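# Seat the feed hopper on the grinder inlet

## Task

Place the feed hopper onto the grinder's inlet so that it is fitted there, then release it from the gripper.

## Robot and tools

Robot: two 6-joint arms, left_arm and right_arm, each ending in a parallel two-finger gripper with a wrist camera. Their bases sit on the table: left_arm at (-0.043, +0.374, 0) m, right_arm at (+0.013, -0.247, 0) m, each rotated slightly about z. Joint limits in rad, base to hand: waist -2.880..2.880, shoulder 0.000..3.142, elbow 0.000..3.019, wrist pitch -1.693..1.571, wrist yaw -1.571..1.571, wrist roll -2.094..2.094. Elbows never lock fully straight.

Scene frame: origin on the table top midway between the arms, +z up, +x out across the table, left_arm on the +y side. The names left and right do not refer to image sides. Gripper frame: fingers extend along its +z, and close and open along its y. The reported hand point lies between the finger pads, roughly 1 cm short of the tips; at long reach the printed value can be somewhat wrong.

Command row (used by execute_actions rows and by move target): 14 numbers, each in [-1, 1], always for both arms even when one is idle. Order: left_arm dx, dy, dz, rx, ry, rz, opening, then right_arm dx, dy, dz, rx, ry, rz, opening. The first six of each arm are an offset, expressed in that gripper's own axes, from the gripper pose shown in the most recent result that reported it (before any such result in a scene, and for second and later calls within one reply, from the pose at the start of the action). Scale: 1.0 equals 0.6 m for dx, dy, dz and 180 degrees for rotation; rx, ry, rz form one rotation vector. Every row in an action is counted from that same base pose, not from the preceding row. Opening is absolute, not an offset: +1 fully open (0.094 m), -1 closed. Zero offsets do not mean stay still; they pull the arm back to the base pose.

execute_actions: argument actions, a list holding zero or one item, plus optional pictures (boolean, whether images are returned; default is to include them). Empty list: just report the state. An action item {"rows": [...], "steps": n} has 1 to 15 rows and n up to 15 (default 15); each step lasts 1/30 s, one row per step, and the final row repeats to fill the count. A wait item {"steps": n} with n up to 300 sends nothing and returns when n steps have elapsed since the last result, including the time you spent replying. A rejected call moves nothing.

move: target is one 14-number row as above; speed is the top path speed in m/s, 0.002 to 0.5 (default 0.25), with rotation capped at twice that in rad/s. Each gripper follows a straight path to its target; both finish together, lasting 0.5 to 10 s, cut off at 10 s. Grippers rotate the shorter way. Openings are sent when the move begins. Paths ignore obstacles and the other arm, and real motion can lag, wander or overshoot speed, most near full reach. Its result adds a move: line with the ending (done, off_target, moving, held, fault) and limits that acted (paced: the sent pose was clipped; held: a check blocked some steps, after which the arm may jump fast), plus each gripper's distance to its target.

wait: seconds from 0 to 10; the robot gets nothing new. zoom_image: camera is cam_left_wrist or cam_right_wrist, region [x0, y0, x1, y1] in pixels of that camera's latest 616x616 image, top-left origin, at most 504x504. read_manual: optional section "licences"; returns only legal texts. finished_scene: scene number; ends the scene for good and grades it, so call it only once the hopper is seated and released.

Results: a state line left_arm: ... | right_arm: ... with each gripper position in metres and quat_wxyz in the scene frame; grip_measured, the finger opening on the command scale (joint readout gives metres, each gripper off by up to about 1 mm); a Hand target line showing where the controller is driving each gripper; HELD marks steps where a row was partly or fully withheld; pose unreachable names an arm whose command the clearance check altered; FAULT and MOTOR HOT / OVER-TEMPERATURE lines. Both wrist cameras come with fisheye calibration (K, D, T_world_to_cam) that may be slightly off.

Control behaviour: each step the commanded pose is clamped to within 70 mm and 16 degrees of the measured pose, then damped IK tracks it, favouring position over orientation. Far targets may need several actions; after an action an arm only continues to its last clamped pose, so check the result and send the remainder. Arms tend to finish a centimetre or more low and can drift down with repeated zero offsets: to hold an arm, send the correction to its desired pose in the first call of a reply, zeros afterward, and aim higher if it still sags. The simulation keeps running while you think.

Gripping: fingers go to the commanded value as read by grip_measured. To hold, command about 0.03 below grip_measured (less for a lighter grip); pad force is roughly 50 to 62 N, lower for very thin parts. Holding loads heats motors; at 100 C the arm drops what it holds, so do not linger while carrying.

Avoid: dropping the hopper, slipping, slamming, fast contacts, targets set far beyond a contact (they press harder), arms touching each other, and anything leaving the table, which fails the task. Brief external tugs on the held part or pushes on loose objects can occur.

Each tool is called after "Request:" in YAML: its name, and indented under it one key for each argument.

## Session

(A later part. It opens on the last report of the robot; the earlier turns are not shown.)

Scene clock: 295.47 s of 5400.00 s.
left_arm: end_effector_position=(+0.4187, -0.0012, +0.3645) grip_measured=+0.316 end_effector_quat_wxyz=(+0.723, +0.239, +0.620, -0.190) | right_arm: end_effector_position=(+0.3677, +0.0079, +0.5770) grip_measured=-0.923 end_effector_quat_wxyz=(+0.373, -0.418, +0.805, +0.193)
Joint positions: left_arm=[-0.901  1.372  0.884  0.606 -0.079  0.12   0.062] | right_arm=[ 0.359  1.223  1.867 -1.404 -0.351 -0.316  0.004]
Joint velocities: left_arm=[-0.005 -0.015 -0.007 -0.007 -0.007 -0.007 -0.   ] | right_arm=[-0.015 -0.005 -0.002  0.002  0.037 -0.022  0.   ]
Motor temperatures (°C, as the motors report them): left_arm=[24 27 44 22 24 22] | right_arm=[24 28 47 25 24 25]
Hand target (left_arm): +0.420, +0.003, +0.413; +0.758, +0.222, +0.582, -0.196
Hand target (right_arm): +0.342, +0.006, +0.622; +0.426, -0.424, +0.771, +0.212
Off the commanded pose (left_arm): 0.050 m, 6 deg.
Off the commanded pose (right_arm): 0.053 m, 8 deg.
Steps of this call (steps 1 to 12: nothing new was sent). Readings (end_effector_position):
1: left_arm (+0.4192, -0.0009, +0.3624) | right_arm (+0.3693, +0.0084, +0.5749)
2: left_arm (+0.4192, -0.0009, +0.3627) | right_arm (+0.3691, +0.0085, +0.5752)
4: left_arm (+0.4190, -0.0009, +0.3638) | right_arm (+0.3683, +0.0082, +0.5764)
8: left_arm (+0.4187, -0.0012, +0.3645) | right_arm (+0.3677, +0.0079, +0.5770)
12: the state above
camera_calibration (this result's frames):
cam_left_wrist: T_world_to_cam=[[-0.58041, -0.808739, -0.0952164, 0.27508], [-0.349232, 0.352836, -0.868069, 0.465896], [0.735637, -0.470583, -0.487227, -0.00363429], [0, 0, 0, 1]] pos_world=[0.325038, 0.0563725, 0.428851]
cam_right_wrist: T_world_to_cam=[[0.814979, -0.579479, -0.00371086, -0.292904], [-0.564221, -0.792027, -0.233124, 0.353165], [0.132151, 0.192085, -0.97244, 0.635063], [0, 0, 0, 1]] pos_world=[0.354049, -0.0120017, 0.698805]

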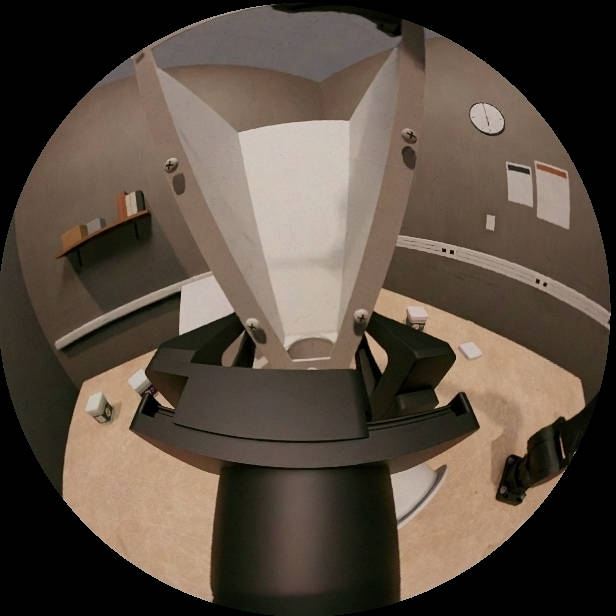

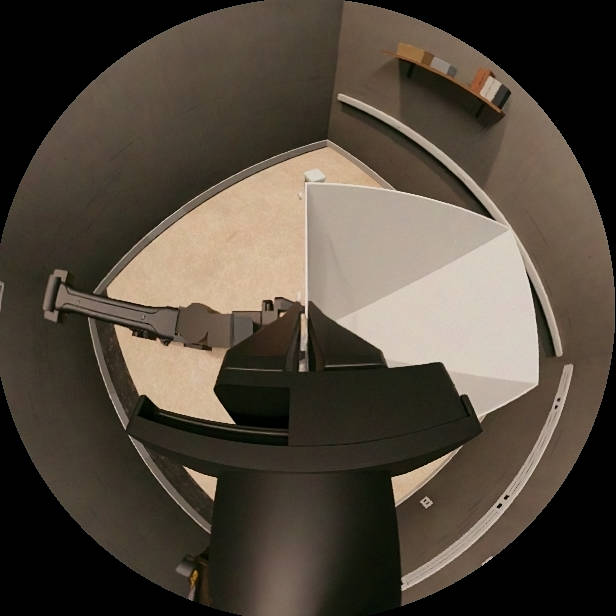

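Request:
execute_actions:
  actions:
    - {"rows":[[-0.075,0.006,0.012,0,-0.035,0,0.31,-0.03,0.03,-0.075,0,-0.042,0,-1],[-0.07,0.006,0.012,0,-0.035,0,0.31,-0.026,0.03,-0.072,0,-0.042,0,-1],[-0.065,0.005,0.011,0,-0.035,0,0.31,-0.022,0.03,-0.068,0,-0.042,0,-1],[-0.06,0.005,0.011,0,-0.035,0,0.31,-0.018,0.03,-0.065,0,-0.042,0,-1],[-0.055,0.004,0.01,0,-0.035,0,0.31,-0.014,0.03,-0.061,0,-0.042,0,-1],[-0.05,0.004,0.01,0,-0.035,0,0.31,-0.011,0.03,-0.058,0,-0.042,0,-1],[-0.045,0.003,0.009,0,-0.035,0,0.31,-0.007,0.03,-0.054,0,-0.042,0,-1],[-0.039,0.003,0.008,0,-0.035,0,0.31,-0.003,0.029,-0.051,0,-0.042,0,-1]],"steps":15}
  pictures: false

Request:
wait:
  seconds: 0.4

Scene clock: 297.47 s of 5400.00 s.
left_arm: end_effector_position=(+0.4161, -0.0039, +0.3529) grip_measured=+0.314 end_effector_quat_wxyz=(+0.728, +0.246, +0.609, -0.197) | right_arm: end_effector_position=(+0.3596, +0.0009, +0.5637) grip_measured=-0.924 end_effector_quat_wxyz=(+0.388, -0.406, +0.803, +0.202)
Joint positions: left_arm=[-0.901  1.397  0.858  0.678 -0.057  0.126  0.062] | right_arm=[ 0.348  1.151  1.748 -1.319 -0.365 -0.291  0.004]
Joint velocities: left_arm=[-0.015 -0.005  0.007 -0.012 -0.051 -0.022 -0.001] | right_arm=[ 0.005 -0.005 -0.012  0.017  0.007 -0.037  0.001]
Motor temperatures (°C, as the motors report them): left_arm=[24 27 44 22 24 22] | right_arm=[24 28 46 25 25 25]
Hand target (left_arm): +0.419, -0.002, +0.388; +0.756, +0.228, +0.580, -0.203
Hand target (right_arm): +0.339, -0.001, +0.596; +0.425, -0.406, +0.778, +0.221
Off the commanded pose (left_arm): 0.036 m, 5 deg.
Off the commanded pose (right_arm): 0.039 m, 6 deg.
Steps of this call (steps 1 to 45: nothing new was sent; steps 46 to 60: all 15 steps of this action). Readings (end_effector_position):
46: left_arm (+0.4183, -0.0017, +0.3648) | right_arm (+0.3674, +0.0082, +0.5766)
47: left_arm (+0.4181, -0.0019, +0.3644) | right_arm (+0.3669, +0.0076, +0.5760)
49: left_arm (+0.4169, -0.0027, +0.3617) | right_arm (+0.3648, +0.0047, +0.5734)
53: left_arm (+0.4158, -0.0036, +0.3552) | right_arm (+0.3608, +0.0010, +0.5662)
60: the state above

Scene clock: 297.87 s of 5400.00 s.
left_arm: end_effector_position=(+0.4161, -0.0039, +0.3529) grip_measured=+0.314 end_effector_quat_wxyz=(+0.728, +0.246, +0.609, -0.197) | right_arm: end_effector_position=(+0.3597, +0.0010, +0.5638) grip_measured=-0.924 end_effector_quat_wxyz=(+0.388, -0.406, +0.803, +0.202)
Joint positions: left_arm=[-0.901  1.397  0.858  0.678 -0.057  0.126  0.062] | right_arm=[ 0.348  1.151  1.748 -1.319 -0.365 -0.291  0.004]
Joint velocities: left_arm=[ 0.005 -0.005 -0.002  0.002 -0.051  0.022  0.   ] | right_arm=[-0.005  0.005  0.017 -0.012 -0.037  0.037  0.   ]
Motor temperatures (°C, as the motors report them): left_arm=[24 27 44 22 24 22] | right_arm=[24 28 46 25 25 25]
Hand target (left_arm): +0.419, -0.002, +0.388; +0.756, +0.228, +0.580, -0.203
Hand target (right_arm): +0.339, -0.001, +0.597; +0.425, -0.407, +0.778, +0.221
Off the commanded pose (left_arm): 0.036 m, 5 deg.
Off the commanded pose (right_arm): 0.039 m, 6 deg.
Steps of this call (steps 1 to 12: nothing new was sent). Readings (end_effector_position):
1: left_arm (+0.4161, -0.0039, +0.3529) | right_arm (+0.3597, +0.0010, +0.5638)
2: left_arm (+0.4161, -0.0039, +0.3529) | right_arm (+0.3597, +0.0010, +0.5638)
4: left_arm (+0.4161, -0.0039, +0.3529) | right_arm (+0.3597, +0.0010, +0.5638)
8: left_arm (+0.4161, -0.0039, +0.3529) | right_arm (+0.3597, +0.0010, +0.5638)
12: the state above
camera_calibration (this result's frames):
cam_left_wrist: T_world_to_cam=[[-0.595587, -0.796716, -0.102566, 0.279116], [-0.322901, 0.354363, -0.877589, 0.44824], [0.735535, -0.489562, -0.468314, -0.0153592], [0, 0, 0, 1]] pos_world=[0.322272, 0.0560172, 0.414806]
cam_right_wrist: T_world_to_cam=[[0.805435, -0.592513, -0.0141993, -0.281085], [-0.573716, -0.773424, -0.269565, 0.364013], [0.148739, 0.225263, -0.962878, 0.613205], [0, 0, 0, 1]] pos_world=[0.344029, -0.0231426, 0.684575]

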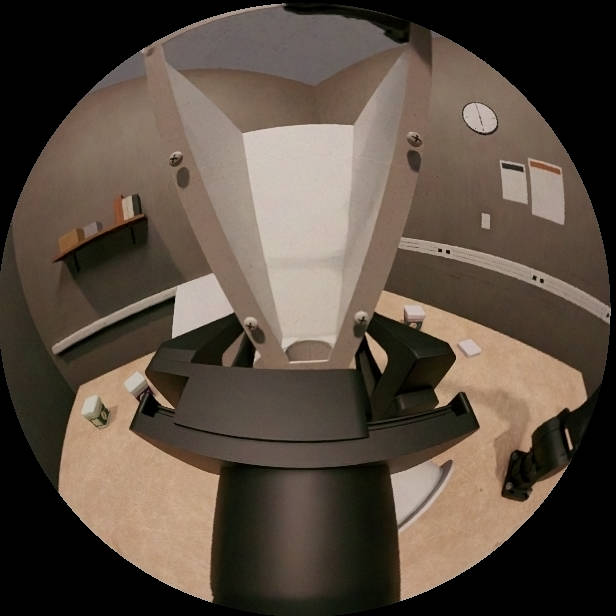

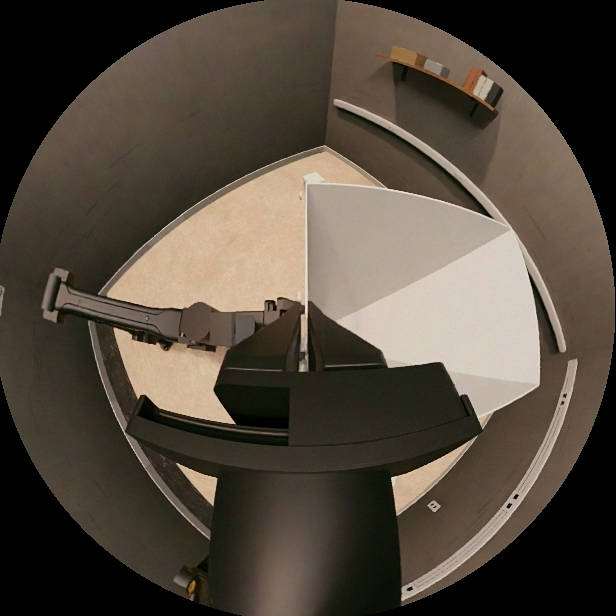

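Request:
execute_actions:
  actions:
    - {"rows":[[-0.055,0.013,0.013,0,-0.028,0,0.31,-0.032,0.027,-0.05,0,-0.03,0,-1],[-0.055,0.014,0.015,0,-0.028,0,0.31,-0.033,0.025,-0.048,0,-0.03,0,-1],[-0.054,0.015,0.017,0,-0.028,0,0.31,-0.035,0.023,-0.046,0,-0.03,0,-1],[-0.053,0.016,0.019,0,-0.028,0,0.31,-0.036,0.021,-0.044,0,-0.025,0,-1],[-0.052,0.017,0.021,0,-0.028,0,0.31,-0.038,0.019,-0.041,0,-0.025,0,-1],[-0.051,0.018,0.023,0,-0.028,0,0.31,-0.04,0.017,-0.039,0,-0.025,0,-1],[-0.05,0.019,0.025,0,-0.028,0,0.31,-0.041,0.016,-0.037,0,-0.025,0,-1]],"steps":15}
  pictures: false

Scene clock: 300.17 s of 5400.00 s.
left_arm: end_effector_position=(+0.4162, -0.0059, +0.3526) grip_measured=+0.314 end_effector_quat_wxyz=(+0.729, +0.253, +0.602, -0.206) | right_arm: end_effector_position=(+0.3606, -0.0005, +0.5636) grip_measured=-0.924 end_effector_quat_wxyz=(+0.388, -0.396, +0.808, +0.201)
Joint positions: left_arm=[-0.894  1.405  0.858  0.695 -0.025  0.126  0.062] | right_arm=[ 0.348  1.15   1.748 -1.317 -0.354 -0.272  0.004]
Joint velocities: left_arm=[-0.005 -0.005 -0.002  0.017 -0.066 -0.007 -0.001] | right_arm=[-0.015  0.015 -0.022 -0.007  0.007  0.007  0.001]
Motor temperatures (°C, as the motors report them): left_arm=[24 27 44 22 24 22] | right_arm=[24 28 46 25 25 25]
Hand target (left_arm): +0.428, -0.002, +0.385; +0.754, +0.236, +0.577, -0.208
Hand target (right_arm): +0.349, +0.004, +0.596; +0.419, -0.399, +0.786, +0.218
Off the commanded pose (left_arm): 0.036 m, 5 deg.
Off the commanded pose (right_arm): 0.035 m, 5 deg.
Steps of this call (steps 1 to 54: nothing new was sent; steps 55 to 69: all 15 steps of this action). Readings (end_effector_position):
55: left_arm (+0.4155, -0.0049, +0.3527) | right_arm (+0.3599, +0.0008, +0.5638)
56: left_arm (+0.4154, -0.0050, +0.3529) | right_arm (+0.3600, +0.0004, +0.5637)
58: left_arm (+0.4154, -0.0054, +0.3527) | right_arm (+0.3603, -0.0003, +0.5639)
62: left_arm (+0.4160, -0.0058, +0.3525) | right_arm (+0.3606, -0.0005, +0.5636)
69: the state above

Request:
execute_actions:
  actions:
    - {"rows":[[-0.04,0.02,0.02,-0.01,-0.02,0,0.31,-0.032,0.02,-0.03,0,-0.02,0,-1],[-0.03,0.02,0.02,-0.01,-0.02,0,0.31,-0.024,0.02,-0.022,0,-0.02,0,-1],[-0.02,0.02,0.02,-0.01,-0.015,0,0.31,-0.016,0.02,-0.014,0,-0.015,0,-1]],"steps":12}

Scene clock: 301.33 s of 5400.00 s.
left_arm: end_effector_position=(+0.4176, -0.0065, +0.3515) grip_measured=+0.314 end_effector_quat_wxyz=(+0.732, +0.251, +0.599, -0.206) | right_arm: end_effector_position=(+0.3631, -0.0019, +0.5633) grip_measured=-0.924 end_effector_quat_wxyz=(+0.391, -0.387, +0.811, +0.198)
Joint positions: left_arm=[-0.894  1.415  0.858  0.714 -0.027  0.126  0.062] | right_arm=[ 0.348  1.147  1.742 -1.306 -0.339 -0.255  0.004]
Joint velocities: left_arm=[-0.005  0.015 -0.032 -0.007  0.066  0.037 -0.   ] | right_arm=[ 0.005  0.015  0.007  0.007 -0.051  0.022 -0.001]
Motor temperatures (°C, as the motors report them): left_arm=[24 27 43 22 24 22] | right_arm=[24 28 46 25 25 25]
Hand target (left_arm): +0.430, -0.003, +0.368; +0.747, +0.237, +0.588, -0.202
Hand target (right_arm): +0.351, +0.006, +0.576; +0.406, -0.392, +0.798, +0.211
Off the commanded pose (left_arm): 0.021 m, 3 deg.
Off the commanded pose (right_arm): 0.020 m, 3 deg.
Steps of this call (steps 1 to 23: nothing new was sent; steps 24 to 35: all 12 steps of this action). Readings (end_effector_position):
24: left_arm (+0.4164, -0.0058, +0.3524) | right_arm (+0.3612, -0.0011, +0.5634)
25: left_arm (+0.4166, -0.0060, +0.3521) | right_arm (+0.3619, -0.0014, +0.5634)
27: left_arm (+0.4173, -0.0064, +0.3516) | right_arm (+0.3633, -0.0015, +0.5633)
31: left_arm (+0.4176, -0.0065, +0.3515) | right_arm (+0.3630, -0.0020, +0.5633)
35: the state above
camera_calibration (this result's frames):
cam_left_wrist: T_world_to_cam=[[-0.611639, -0.784004, -0.105996, 0.285789], [-0.29983, 0.353698, -0.886002, 0.441771], [0.73212, -0.510133, -0.451403, -0.0230223], [0, 0, 0, 1]] pos_world=[0.324111, 0.0560625, 0.41131]
cam_right_wrist: T_world_to_cam=[[0.780123, -0.625203, -0.023022, -0.271437], [-0.606839, -0.747233, -0.270904, 0.376429], [0.152167, 0.225309, -0.962331, 0.611347], [0, 0, 0, 1]] pos_world=[0.347159, -0.0261645, 0.684045]

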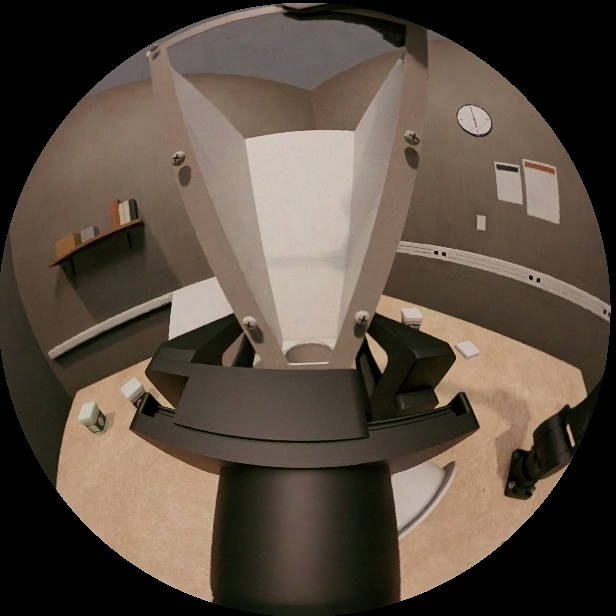

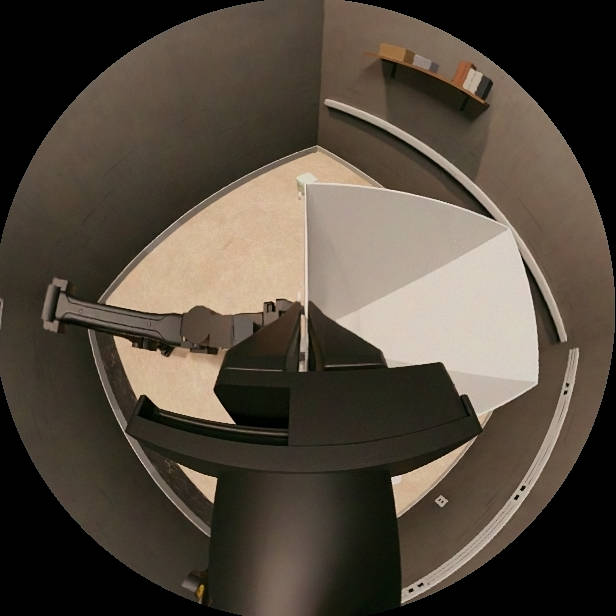

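Request:
execute_actions:
  actions:
    - {"rows":[[-0.01,0,0,0,0,0,1,-0.016,0.032,-0.015,0,-0.012,0,-1]],"steps":12}
  pictures: false

Request:
execute_actions:
  actions:
    - {"rows":[[-0.02,0,-0.05,0,0.03,0,1,-0.016,0.032,-0.015,0,-0.012,0,-1],[-0.02,0,-0.1,0,0.08,0,1,-0.016,0.032,-0.015,0,-0.012,0,-1],[-0.02,0,-0.14,0,0.16,0,1,-0.016,0.032,-0.015,0,-0.012,0,-1]],"steps":15}
  pictures: false

Request:
wait:
  seconds: 0.4

Scene clock: 303.23 s of 5400.00 s.
left_arm: end_effector_position=(+0.4178, -0.0067, +0.3499) grip_measured=+1.000 end_effector_quat_wxyz=(+0.730, +0.252, +0.601, -0.206) | right_arm: end_effector_position=(+0.3611, +0.0002, +0.5628) grip_measured=-0.924 end_effector_quat_wxyz=(+0.391, -0.378, +0.817, +0.191)
Joint positions: left_arm=[-0.894  1.415  0.858  0.708 -0.027  0.126  0.094] | right_arm=[ 0.369  1.143  1.739 -1.304 -0.302 -0.227  0.004]
Joint velocities: left_arm=[-0.005 -0.015 -0.007  0.002 -0.066  0.022  0.   ] | right_arm=[-0.005  0.005  0.022  0.002  0.037 -0.051 -0.   ]
Motor temperatures (°C, as the motors report them): left_arm=[24 27 43 22 24 22] | right_arm=[24 27 45 25 25 25]
Hand target (left_arm): +0.416, -0.006, +0.357; +0.732, +0.251, +0.599, -0.206
Hand target (right_arm): +0.347, +0.008, +0.576; +0.405, -0.384, +0.804, +0.206
Off the commanded pose (left_arm): 0.008 m, 0 deg.
Off the commanded pose (right_arm): 0.021 m, 3 deg.
Steps of this call (steps 1 to 45: nothing new was sent; steps 46 to 57: all 12 steps of this action). Readings (end_effector_position):
46: left_arm (+0.4176, -0.0066, +0.3512) | right_arm (+0.3636, -0.0025, +0.5632)
47: left_arm (+0.4177, -0.0066, +0.3508) | right_arm (+0.3636, -0.0023, +0.5634)
49: left_arm (+0.4177, -0.0067, +0.3502) | right_arm (+0.3623, -0.0010, +0.5630)
53: left_arm (+0.4177, -0.0067, +0.3500) | right_arm (+0.3610, +0.0003, +0.5628)
57: the state above

Scene clock: 303.73 s of 5400.00 s.
left_arm: end_effector_position=(+0.3439, +0.0566, +0.3422) grip_measured=+1.000 end_effector_quat_wxyz=(+0.564, +0.299, +0.758, -0.133) | right_arm: end_effector_position=(+0.3600, +0.0034, +0.5626) grip_measured=-0.924 end_effector_quat_wxyz=(+0.393, -0.370, +0.822, +0.184)
Joint positions: left_arm=[-0.92   1.053  0.868 -0.151 -0.11   0.105  0.094] | right_arm=[ 0.393  1.143  1.739 -1.299 -0.261 -0.2    0.004]
Joint velocities: left_arm=[-0.024  0.23   0.012 -0.134 -0.022 -0.037  0.   ] | right_arm=[ 0.005 -0.015  0.017  0.002 -0.081 -0.037 -0.   ]
Motor temperatures (°C, as the motors report them): left_arm=[24 27 43 22 24 22] | right_arm=[24 27 45 25 25 25]
Hand target (left_arm): +0.349, +0.046, +0.347; +0.557, +0.297, +0.763, -0.138
Hand target (right_arm): +0.346, +0.011, +0.575; +0.406, -0.375, +0.809, +0.199
Off the commanded pose (left_arm): 0.015 m, 1 deg.
Off the commanded pose (right_arm): 0.021 m, 3 deg.
Steps of this call (steps 1 to 15: all 15 steps of this action). Readings (end_effector_position):
1: left_arm (+0.4173, -0.0049, +0.3470) | right_arm (+0.3619, -0.0003, +0.5626)
2: left_arm (+0.4139, +0.0008, +0.3362) | right_arm (+0.3624, -0.0002, +0.5629)
4: left_arm (+0.3942, +0.0232, +0.3120) | right_arm (+0.3613, +0.0016, +0.5628)
8: left_arm (+0.3496, +0.0575, +0.3183) | right_arm (+0.3599, +0.0036, +0.5627)
15: the state above

Scene clock: 304.13 s of 5400.00 s.
left_arm: end_effector_position=(+0.3481, +0.0529, +0.3215) grip_measured=+1.000 end_effector_quat_wxyz=(+0.544, +0.305, +0.771, -0.127) | right_arm: end_effector_position=(+0.3600, +0.0034, +0.5626) grip_measured=-0.924 end_effector_quat_wxyz=(+0.393, -0.369, +0.822, +0.184)
Joint positions: left_arm=[-0.92   1.088  0.868 -0.167 -0.11   0.101  0.094] | right_arm=[ 0.393  1.143  1.739 -1.299 -0.261 -0.2    0.004]
Joint velocities: left_arm=[ 0.005 -0.015 -0.002  0.002  0.051 -0.007  0.   ] | right_arm=[-0.015 -0.015  0.002 -0.012  0.022  0.095  0.001]
Motor temperatures (°C, as the motors report them): left_arm=[24 27 43 22 24 22] | right_arm=[24 27 45 25 25 25]
Hand target (left_arm): +0.349, +0.046, +0.347; +0.557, +0.297, +0.763, -0.138
Hand target (right_arm): +0.346, +0.011, +0.575; +0.406, -0.375, +0.810, +0.199
Off the commanded pose (left_arm): 0.029 m, 2 deg.
Off the commanded pose (right_arm): 0.021 m, 3 deg.
Steps of this call (steps 1 to 12: nothing new was sent). Readings (end_effector_position):
1: left_arm (+0.3447, +0.0558, +0.3374) | right_arm (+0.3600, +0.0034, +0.5626)
2: left_arm (+0.3457, +0.0550, +0.3322) | right_arm (+0.3600, +0.0034, +0.5626)
4: left_arm (+0.3473, +0.0535, +0.3250) | right_arm (+0.3600, +0.0034, +0.5626)
8: left_arm (+0.3481, +0.0529, +0.3215) | right_arm (+0.3600, +0.0034, +0.5626)
12: the state above
camera_calibration (this result's frames):
cam_left_wrist: T_world_to_cam=[[-0.610989, -0.782838, -0.117713, 0.290167], [-0.632377, 0.572095, -0.52231, 0.360629], [0.476227, -0.244687, -0.844592, 0.246096], [0, 0, 0, 1]] pos_world=[0.288145, 0.0810559, 0.430368]
cam_right_wrist: T_world_to_cam=[[0.748622, -0.662801, -0.0161071, -0.258147], [-0.643134, -0.720077, -0.260514, 0.385546], [0.161071, 0.205386, -0.965336, 0.608487], [0, 0, 0, 1]] pos_world=[0.343203, -0.0184515, 0.683676]

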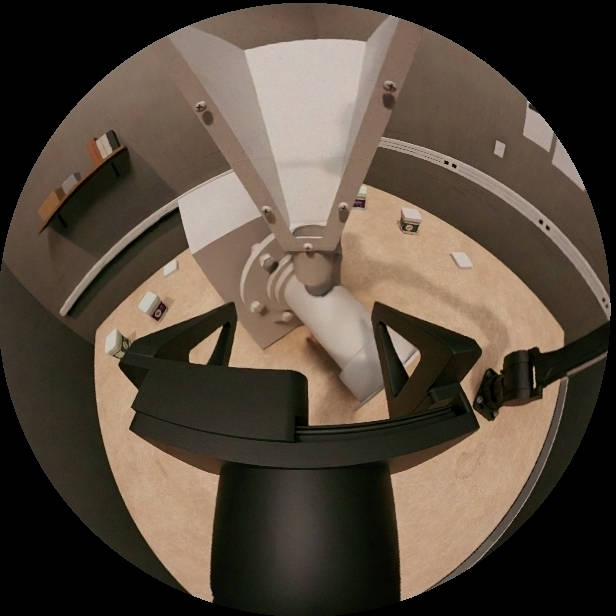

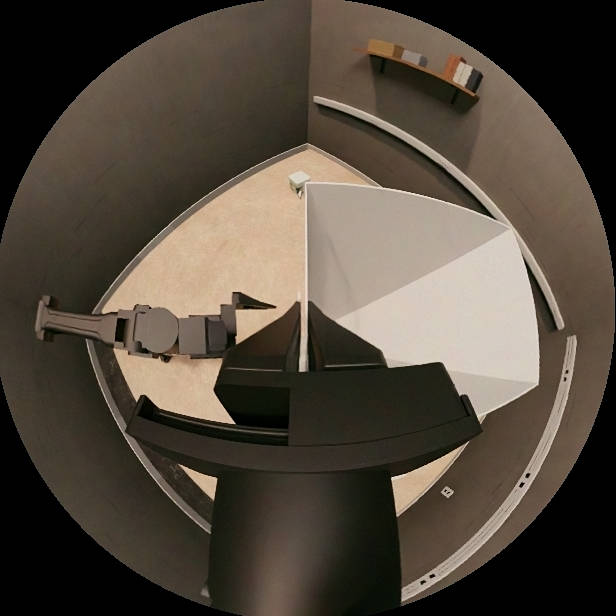

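Request:
zoom_image:
  camera: "cam_left_wrist"
  region: [250,210,380,330]

Region (250, 210, 380, 330) of cam_left_wrist's 616x616 image, scaled by 3.877, with more detail than that image has; it fills the top 465 rows of this view, and the rest is white.

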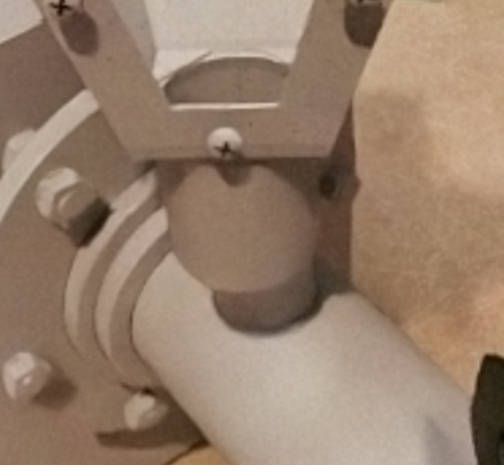

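Request:
execute_actions:
  actions:
    - {"rows":[[-0.049,-0.012,0.028,0,0,-0.03,-0.5,-0.03,0.03,-0.03,0,-0.015,0,-1]],"steps":15}
  pictures: false

Request:
wait:
  seconds: 0.4

Scene clock: 307.80 s of 5400.00 s.
left_arm: end_effector_position=(+0.3575, +0.0415, +0.3031) grip_measured=-0.498 end_effector_quat_wxyz=(+0.517, +0.279, +0.798, -0.137) | right_arm: end_effector_position=(+0.3590, +0.0055, +0.5619) grip_measured=-0.924 end_effector_quat_wxyz=(+0.393, -0.362, +0.827, +0.176)
Joint positions: left_arm=[-0.93   1.151  0.899 -0.194 -0.125  0.017  0.024] | right_arm=[ 0.411  1.142  1.739 -1.299 -0.227 -0.178  0.004]
Joint velocities: left_arm=[-0.005  0.015 -0.007 -0.012  0.022 -0.051  0.   ] | right_arm=[ 0.005  0.005 -0.007  0.017 -0.022 -0.022 -0.   ]
Motor temperatures (°C, as the motors report them): left_arm=[24 27 43 22 24 22] | right_arm=[24 27 44 25 24 25]
Hand target (left_arm): +0.361, +0.031, +0.342; +0.538, +0.268, +0.784, -0.153
Hand target (right_arm): +0.344, +0.012, +0.587; +0.411, -0.366, +0.812, +0.193
Off the commanded pose (left_arm): 0.041 m, 4 deg.
Off the commanded pose (right_arm): 0.031 m, 3 deg.
Steps of this call (steps 1 to 90: nothing new was sent; then 0.17 s passed at rest; steps 91 to 105: all 15 steps of this action). Readings (end_effector_position):
91: left_arm (+0.3490, +0.0529, +0.3206) | right_arm (+0.3607, +0.0028, +0.5623)
92: left_arm (+0.3505, +0.0518, +0.3200) | right_arm (+0.3608, +0.0029, +0.5621)
94: left_arm (+0.3541, +0.0464, +0.3162) | right_arm (+0.3598, +0.0042, +0.5620)
98: left_arm (+0.3574, +0.0414, +0.3051) | right_arm (+0.3589, +0.0056, +0.5619)
105: the state above

Scene clock: 308.20 s of 5400.00 s.
left_arm: end_effector_position=(+0.3575, +0.0415, +0.3031) grip_measured=-0.498 end_effector_quat_wxyz=(+0.517, +0.277, +0.798, -0.138) | right_arm: end_effector_position=(+0.3590, +0.0055, +0.5619) grip_measured=-0.924 end_effector_quat_wxyz=(+0.393, -0.362, +0.827, +0.176)
Joint positions: left_arm=[-0.93   1.151  0.899 -0.194 -0.125  0.014  0.024] | right_arm=[ 0.411  1.142  1.739 -1.299 -0.227 -0.178  0.004]
Joint velocities: left_arm=[-0.005 -0.005 -0.012  0.007 -0.022  0.037 -0.001] | right_arm=[ 0.005 -0.005 -0.017 -0.002  0.007 -0.022  0.   ]
Motor temperatures (°C, as the motors report them): left_arm=[24 27 43 22 24 22] | right_arm=[24 27 44 25 24 25]
Hand target (left_arm): +0.361, +0.031, +0.342; +0.538, +0.268, +0.784, -0.153
Hand target (right_arm): +0.344, +0.012, +0.587; +0.411, -0.366, +0.812, +0.193
Off the commanded pose (left_arm): 0.041 m, 3 deg.
Off the commanded pose (right_arm): 0.031 m, 3 deg.
Steps of this call (steps 1 to 12: nothing new was sent). Readings (end_effector_position):
1: left_arm (+0.3575, +0.0415, +0.3031) | right_arm (+0.3590, +0.0055, +0.5619)
2: left_arm (+0.3575, +0.0415, +0.3031) | right_arm (+0.3590, +0.0055, +0.5619)
4: left_arm (+0.3575, +0.0415, +0.3031) | right_arm (+0.3590, +0.0055, +0.5619)
8: left_arm (+0.3575, +0.0415, +0.3031) | right_arm (+0.3590, +0.0055, +0.5619)
12: the state above
camera_calibration (this result's frames):
cam_left_wrist: T_world_to_cam=[[-0.586742, -0.808322, -0.0484765, 0.256222], [-0.696875, 0.534522, -0.478174, 0.374715], [0.41243, -0.246783, -0.876926, 0.255897], [0, 0, 0, 1]] pos_world=[0.305927, 0.0699672, 0.416003]
cam_right_wrist: T_world_to_cam=[[0.734425, -0.678588, -0.0117592, -0.25334], [-0.658521, -0.7083, -0.254284, 0.388107], [0.164225, 0.194496, -0.967058, 0.607391], [0, 0, 0, 1]] pos_world=[0.341887, -0.0151521, 0.683092]

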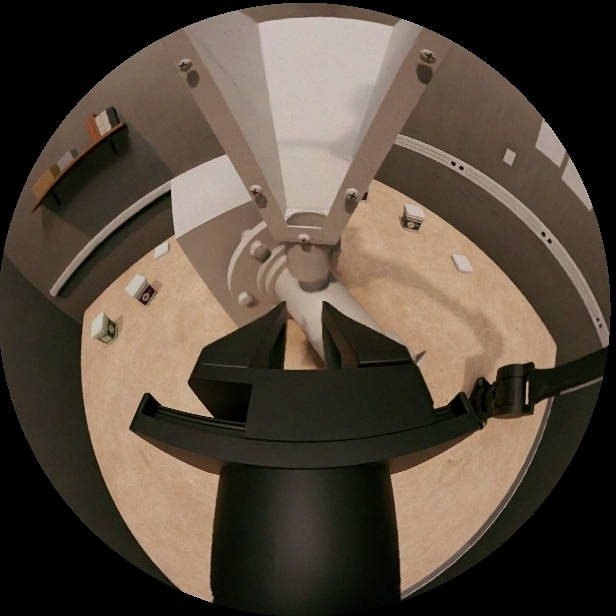

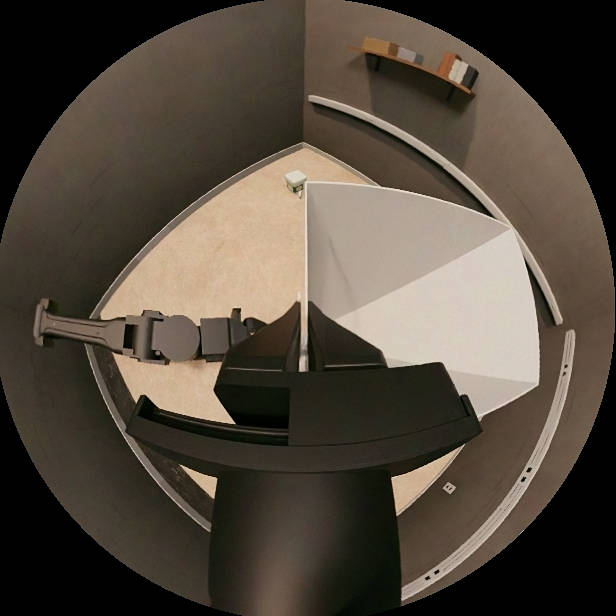

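Request:
execute_actions:
  actions:
    - {"rows":[[-0.10,-0.014,-0.009,0,-0.04,0,-0.5,-0.03,0.02,-0.03,0,-0.015,0,-1]],"steps":15}
  pictures: false

Request:
wait:
  seconds: 0.4

Scene clock: 309.80 s of 5400.00 s.
left_arm: end_effector_position=(+0.3579, +0.0361, +0.3127) grip_measured=-0.498 end_effector_quat_wxyz=(+0.532, +0.274, +0.789, -0.140) | right_arm: end_effector_position=(+0.3603, +0.0040, +0.5618) grip_measured=-0.924 end_effector_quat_wxyz=(+0.393, -0.354, +0.831, +0.172)
Joint positions: left_arm=[-0.943  1.151  0.903 -0.163 -0.143  0.014  0.024] | right_arm=[ 0.414  1.142  1.74  -1.299 -0.21  -0.164  0.004]
Joint velocities: left_arm=[-0.015 -0.005 -0.012  0.017  0.007  0.081 -0.   ] | right_arm=[-0.005 -0.015  0.012 -0.002 -0.022  0.037 -0.   ]
Motor temperatures (°C, as the motors report them): left_arm=[24 27 44 22 24 22] | right_arm=[24 27 44 25 24 25]
Hand target (left_arm): +0.365, +0.023, +0.359; +0.566, +0.268, +0.764, -0.155
Hand target (right_arm): +0.348, +0.011, +0.586; +0.412, -0.358, +0.817, +0.185
Off the commanded pose (left_arm): 0.050 m, 5 deg.
Off the commanded pose (right_arm): 0.029 m, 3 deg.
Steps of this call (steps 1 to 33: nothing new was sent; steps 34 to 48: all 15 steps of this action). Readings (end_effector_position):
34: left_arm (+0.3583, +0.0418, +0.3041) | right_arm (+0.3595, +0.0050, +0.5617)
35: left_arm (+0.3588, +0.0414, +0.3058) | right_arm (+0.3599, +0.0045, +0.5616)
37: left_arm (+0.3587, +0.0390, +0.3093) | right_arm (+0.3601, +0.0043, +0.5617)
41: left_arm (+0.3578, +0.0361, +0.3125) | right_arm (+0.3603, +0.0041, +0.5618)
48: the state above

Scene clock: 310.20 s of 5400.00 s.
left_arm: end_effector_position=(+0.3579, +0.0361, +0.3127) grip_measured=-0.498 end_effector_quat_wxyz=(+0.532, +0.274, +0.789, -0.140) | right_arm: end_effector_position=(+0.3603, +0.0040, +0.5618) grip_measured=-0.924 end_effector_quat_wxyz=(+0.393, -0.354, +0.831, +0.172)
Joint positions: left_arm=[-0.943  1.151  0.903 -0.163 -0.143  0.014  0.024] | right_arm=[ 0.414  1.142  1.74  -1.299 -0.21  -0.164  0.004]
Joint velocities: left_arm=[ 0.005 -0.005 -0.012 -0.007 -0.066 -0.022  0.   ] | right_arm=[-0.015 -0.015 -0.012 -0.007 -0.022  0.022  0.001]
Motor temperatures (°C, as the motors report them): left_arm=[24 27 44 22 24 22] | right_arm=[24 27 44 25 24 25]
Hand target (left_arm): +0.365, +0.023, +0.359; +0.566, +0.268, +0.764, -0.155
Hand target (right_arm): +0.348, +0.011, +0.586; +0.412, -0.358, +0.817, +0.185
Off the commanded pose (left_arm): 0.050 m, 5 deg.
Off the commanded pose (right_arm): 0.029 m, 3 deg.
Steps of this call (steps 1 to 12: nothing new was sent). Readings (end_effector_position):
1: left_arm (+0.3579, +0.0361, +0.3127) | right_arm (+0.3603, +0.0040, +0.5618)
2: left_arm (+0.3579, +0.0361, +0.3127) | right_arm (+0.3603, +0.0040, +0.5618)
4: left_arm (+0.3579, +0.0361, +0.3127) | right_arm (+0.3603, +0.0040, +0.5618)
8: left_arm (+0.3579, +0.0361, +0.3127) | right_arm (+0.3603, +0.0040, +0.5618)
12: the state above
camera_calibration (this result's frames):
cam_left_wrist: T_world_to_cam=[[-0.582485, -0.811187, -0.0518286, 0.25219], [-0.683375, 0.523237, -0.509138, 0.387741], [0.440125, -0.261147, -0.859123, 0.247921], [0, 0, 0, 1]] pos_world=[0.302753, 0.0664368, 0.423479]
cam_right_wrist: T_world_to_cam=[[0.720884, -0.692955, -0.0118332, -0.250291], [-0.672785, -0.695597, -0.252001, 0.391731], [0.166394, 0.189624, -0.967655, 0.607003], [0, 0, 0, 1]] pos_world=[0.34298, -0.0160553, 0.683124]

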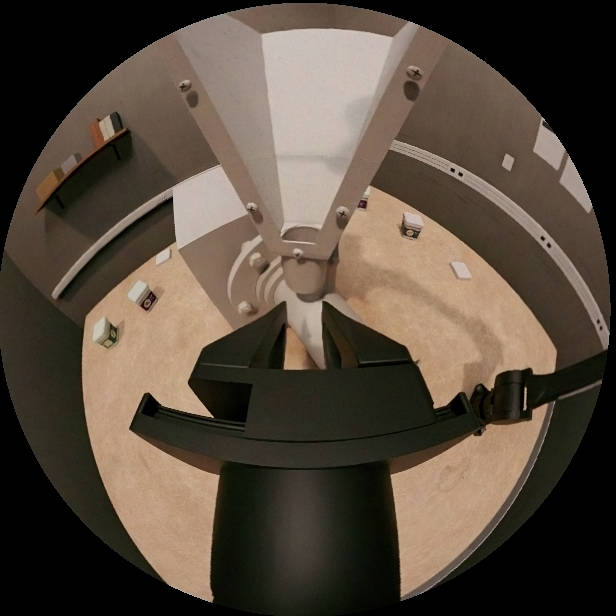

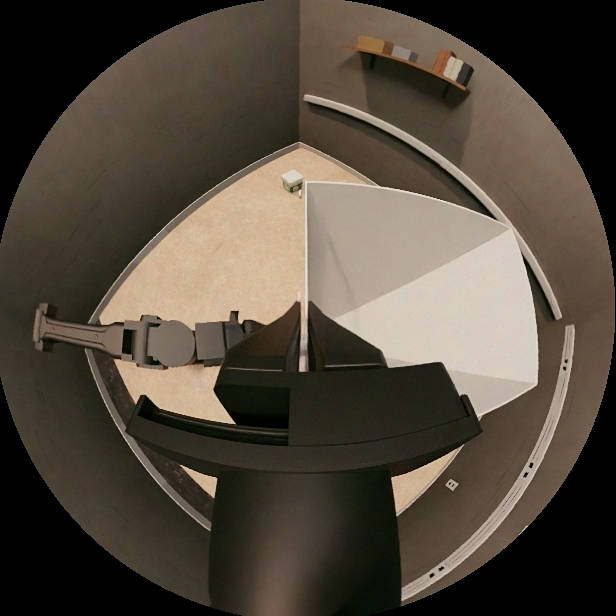

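Request:
execute_actions:
  actions:
    - {"rows":[[-0.113,-0.005,0.03,0,-0.04,0,-0.5,-0.07,0.023,-0.055,-0.006,-0.03,-0.005,-1]],"steps":15}

Scene clock: 312.10 s of 5400.00 s.
left_arm: end_effector_position=(+0.3748, +0.0221, +0.3062) grip_measured=-0.498 end_effector_quat_wxyz=(+0.534, +0.273, +0.789, -0.137) | right_arm: end_effector_position=(+0.3743, +0.0134, +0.5489) grip_measured=-0.924 end_effector_quat_wxyz=(+0.368, -0.340, +0.847, +0.178)
Joint positions: left_arm=[-0.943  1.218  0.937 -0.128 -0.15   0.018  0.024] | right_arm=[ 0.414  1.192  1.763 -1.319 -0.213 -0.126  0.004]
Joint velocities: left_arm=[-0.015 -0.015 -0.002 -0.007 -0.022 -0.11  -0.   ] | right_arm=[-0.015  0.005  0.002  0.027 -0.037 -0.037  0.002]
Motor temperatures (°C, as the motors report them): left_arm=[24 27 44 22 24 22] | right_arm=[24 27 45 25 24 25]
Hand target (left_arm): +0.385, +0.010, +0.368; +0.581, +0.264, +0.754, -0.156
Hand target (right_arm): +0.347, +0.011, +0.611; +0.430, -0.356, +0.807, +0.194
Off the commanded pose (left_arm): 0.065 m, 7 deg.
Off the commanded pose (right_arm): 0.070 m, 9 deg.
Steps of this call (steps 1 to 42: nothing new was sent; steps 43 to 57: all 15 steps of this action). Readings (end_effector_position):
43: left_arm (+0.3590, +0.0351, +0.3140) | right_arm (+0.3601, +0.0040, +0.5638)
44: left_arm (+0.3617, +0.0325, +0.3170) | right_arm (+0.3611, +0.0049, +0.5642)
46: left_arm (+0.3689, +0.0260, +0.3222) | right_arm (+0.3624, +0.0073, +0.5643)
50: left_arm (+0.3735, +0.0221, +0.3106) | right_arm (+0.3693, +0.0110, +0.5545)
57: the state above
camera_calibration (this result's frames):
cam_left_wrist: T_world_to_cam=[[-0.578125, -0.813863, -0.0582967, 0.250758], [-0.683179, 0.521882, -0.51079, 0.403773], [0.446137, -0.255474, -0.857727, 0.228395], [0, 0, 0, 1]] pos_world=[0.318923, 0.0517098, 0.416762]
cam_right_wrist: T_world_to_cam=[[0.703781, -0.708348, -0.0541827, -0.224109], [-0.701925, -0.681585, -0.206746, 0.390289], [0.109518, 0.183536, -0.976893, 0.616819], [0, 0, 0, 1]] pos_world=[0.364125, -0.00594096, 0.671114]

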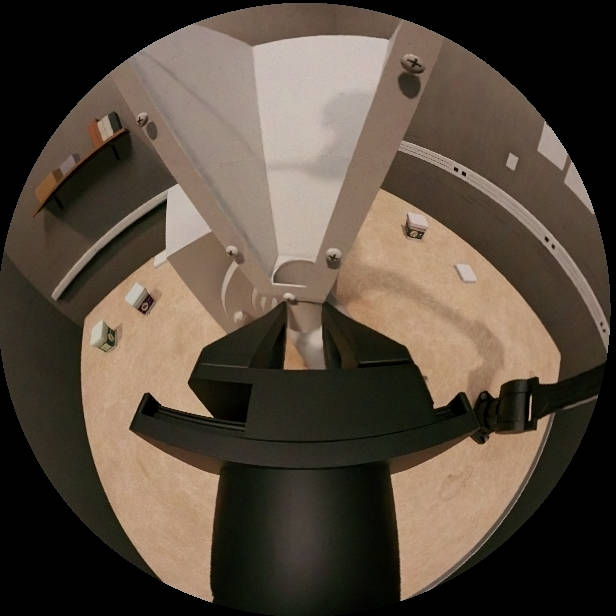

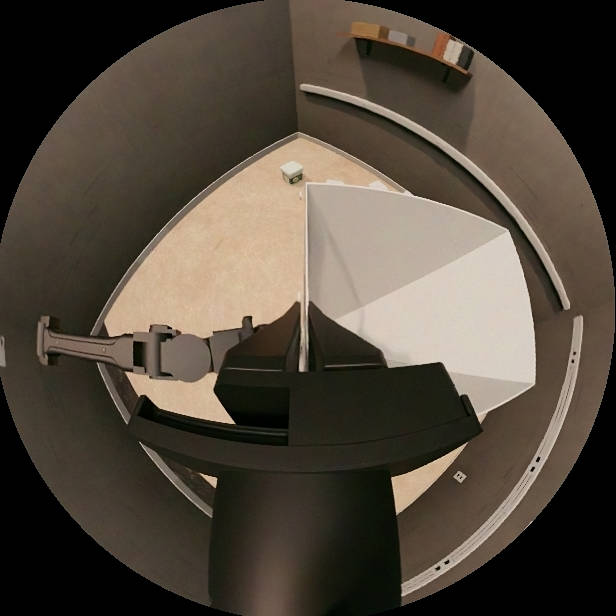

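Request:
execute_actions:
  actions:
    - {"rows":[[-0.06,0,-0.02,0,-0.02,0,-0.5,-0.05,0.03,-0.08,0,-0.04,0,-1],[-0.05,0,-0.05,0,-0.02,0,-0.2,-0.05,0.03,-0.08,0,-0.04,0,-1],[-0.05,0,-0.09,0,-0.02,0,0.5,-0.04,0.03,-0.07,0,-0.04,0,-1]],"steps":15}

Request:
zoom_image:
  camera: "cam_left_wrist"
  region: [230,180,390,340]

Scene clock: 313.30 s of 5400.00 s.
left_arm: end_effector_position=(+0.3422, +0.0489, +0.3571) grip_measured=+0.498 end_effector_quat_wxyz=(+0.565, +0.262, +0.769, -0.146) | right_arm: end_effector_position=(+0.3695, +0.0210, +0.5272) grip_measured=-0.919 end_effector_quat_wxyz=(+0.338, -0.309, +0.867, +0.194)
Joint positions: left_arm=[-0.954  1.058  0.906 -0.178 -0.168  0.018  0.07 ] | right_arm=[ 0.435  1.19   1.718 -1.319 -0.212 -0.032  0.004]
Joint velocities: left_arm=[-0.005  0.093 -0.002 -0.017 -0.037 -0.007 -0.001] | right_arm=[-0.005 -0.034  0.002  0.007 -0.022  0.081 -0.   ]
Motor temperatures (°C, as the motors report them): left_arm=[24 27 44 22 24 22] | right_arm=[24 27 45 25 24 25]
Hand target (left_arm): +0.342, +0.041, +0.354; +0.558, +0.269, +0.771, -0.145
Hand target (right_arm): +0.348, +0.011, +0.592; +0.420, -0.328, +0.823, +0.198
Off the commanded pose (left_arm): 0.008 m, 1 deg.
Off the commanded pose (right_arm): 0.071 m, 11 deg.
Steps of this call (steps 1 to 21: nothing new was sent; steps 22 to 36: all 15 steps of this action). Readings (end_effector_position):
22: left_arm (+0.3747, +0.0227, +0.3050) | right_arm (+0.3745, +0.0130, +0.5490)
23: left_arm (+0.3739, +0.0236, +0.3052) | right_arm (+0.3747, +0.0127, +0.5489)
25: left_arm (+0.3666, +0.0303, +0.3071) | right_arm (+0.3747, +0.0127, +0.5468)
29: left_arm (+0.3488, +0.0437, +0.3391) | right_arm (+0.3721, +0.0171, +0.5349)
36: the state above
camera_calibration (this result's frames):
cam_left_wrist: T_world_to_cam=[[-0.570003, -0.819891, -0.0536217, 0.252509], [-0.652116, 0.491134, -0.577523, 0.408178], [0.499841, -0.294222, -0.814612, 0.261564], [0, 0, 0, 1]] pos_world=[0.27937, 0.0835183, 0.462345]
cam_right_wrist: T_world_to_cam=[[0.663407, -0.736653, -0.131278, -0.160432], [-0.74759, -0.645119, -0.157893, 0.377916], [0.0316224, 0.202889, -0.978691, 0.624104], [0, 0, 0, 1]] pos_world=[0.369223, -0.00100578, 0.649414]

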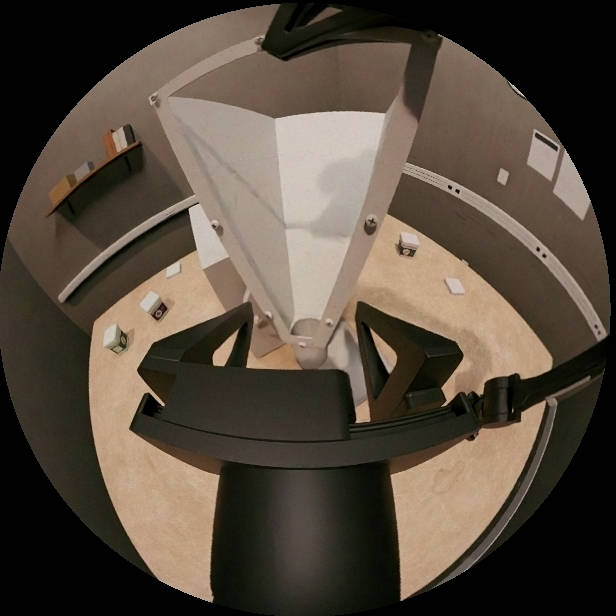

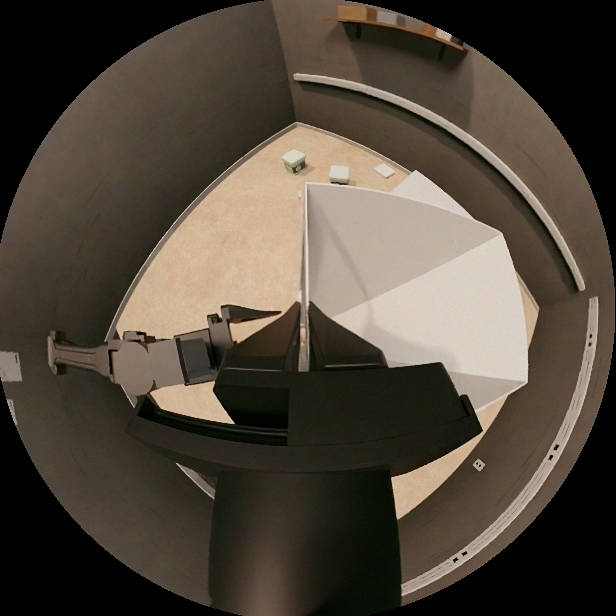

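Region (230, 180, 390, 340) of cam_left_wrist's 616x616 image, scaled by 3.150, with more detail than that image has.

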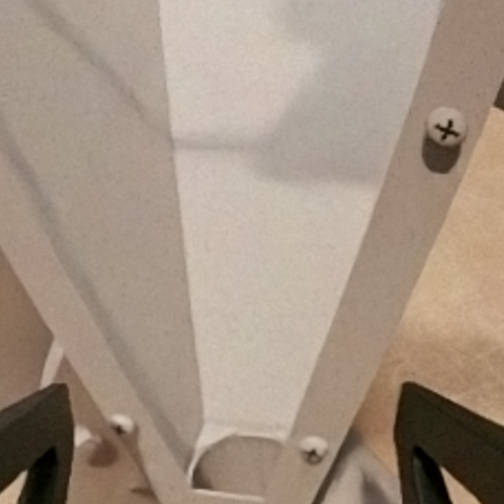

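Request:
execute_actions:
  actions:
    - {"rows":[[0.0,0,-0.05,0,0.1,0,1,-0.06,0.03,-0.09,0,-0.06,0,-1]],"steps":15}

Request:
zoom_image:
  camera: "cam_left_wrist"
  region: [230,200,390,360]

Scene clock: 314.37 s of 5400.00 s.
left_arm: end_effector_position=(+0.3138, +0.0767, +0.3396) grip_measured=+1.000 end_effector_quat_wxyz=(+0.425, +0.288, +0.853, -0.091) | right_arm: end_effector_position=(+0.3662, +0.0228, +0.5196) grip_measured=-0.919 end_effector_quat_wxyz=(+0.325, -0.271, +0.882, +0.207)
Joint positions: left_arm=[-0.954  1.052  1.053 -0.685 -0.173 -0.025  0.094] | right_arm=[ 0.445  1.183  1.694 -1.313 -0.206  0.062  0.004]
Joint velocities: left_arm=[ 0.005  0.015  0.002 -0.056 -0.007 -0.051  0.   ] | right_arm=[-0.005 -0.024 -0.007 -0.017 -0.007 -0.007 -0.   ]
Motor temperatures (°C, as the motors report them): left_arm=[24 27 44 22 24 22] | right_arm=[24 27 45 25 24 25]
Hand target (left_arm): +0.317, +0.066, +0.367; +0.438, +0.282, +0.847, -0.105
Hand target (right_arm): +0.347, +0.016, +0.589; +0.417, -0.289, +0.833, +0.222
Off the commanded pose (left_arm): 0.030 m, 2 deg.
Off the commanded pose (right_arm): 0.074 m, 13 deg.
Steps of this call (steps 1 to 17: nothing new was sent; steps 18 to 32: all 15 steps of this action). Readings (end_effector_position):
18: left_arm (+0.3408, +0.0506, +0.3443) | right_arm (+0.3697, +0.0207, +0.5267)
19: left_arm (+0.3332, +0.0582, +0.3321) | right_arm (+0.3693, +0.0208, +0.5262)
21: left_arm (+0.3196, +0.0711, +0.3203) | right_arm (+0.3689, +0.0209, +0.5246)
25: left_arm (+0.3132, +0.0773, +0.3290) | right_arm (+0.3673, +0.0215, +0.5208)
32: the state above
camera_calibration (this result's frames):
cam_left_wrist: T_world_to_cam=[[-0.567014, -0.820564, -0.0718994, 0.263507], [-0.782474, 0.563845, -0.264221, 0.294871], [0.25735, -0.0935575, -0.961778, 0.38039], [0, 0, 0, 1]] pos_world=[0.282248, 0.0855517, 0.462707]
cam_right_wrist: T_world_to_cam=[[0.608815, -0.769415, -0.193246, -0.104966], [-0.793245, -0.593595, -0.135673, 0.379474], [-0.0103214, 0.235891, -0.971725, 0.627415], [0, 0, 0, 1]] pos_world=[0.371397, -0.00351037, 0.640874]

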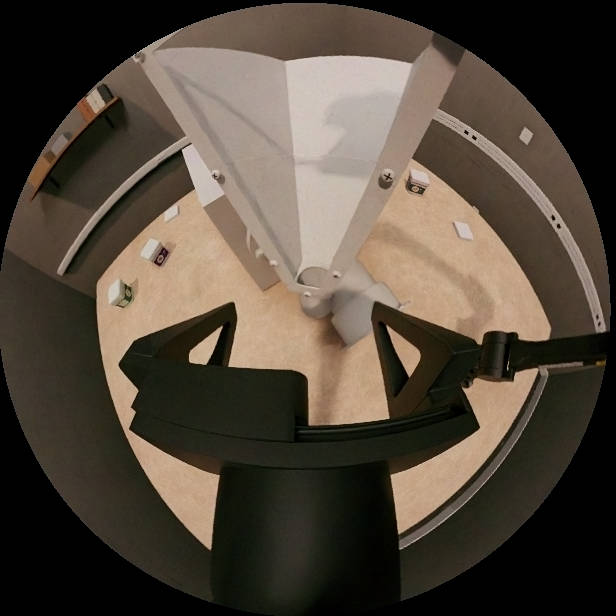

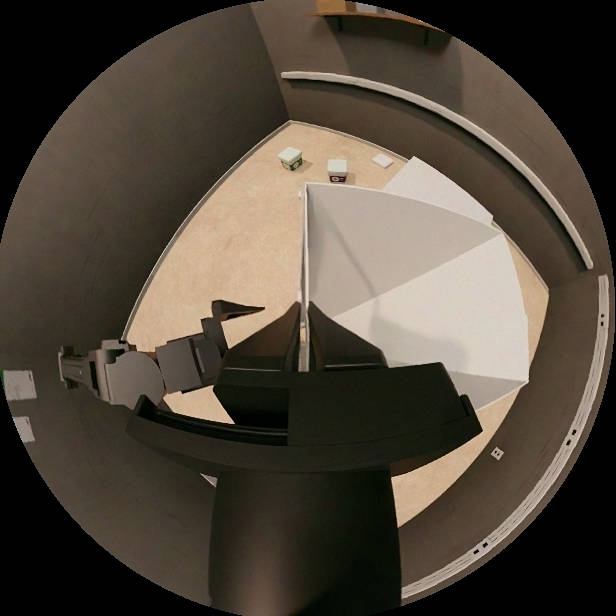

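Region (230, 200, 390, 360) of cam_left_wrist's 616x616 image, scaled by 3.150, with more detail than that image has.

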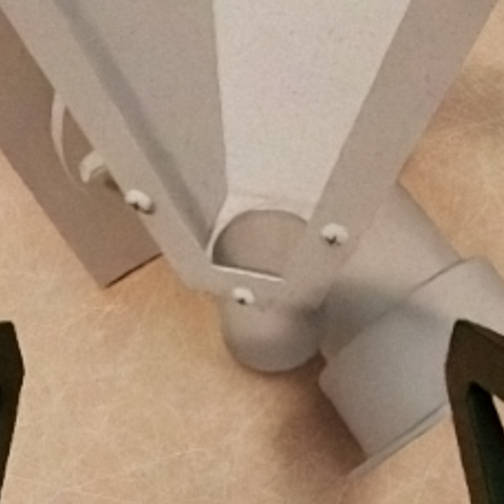

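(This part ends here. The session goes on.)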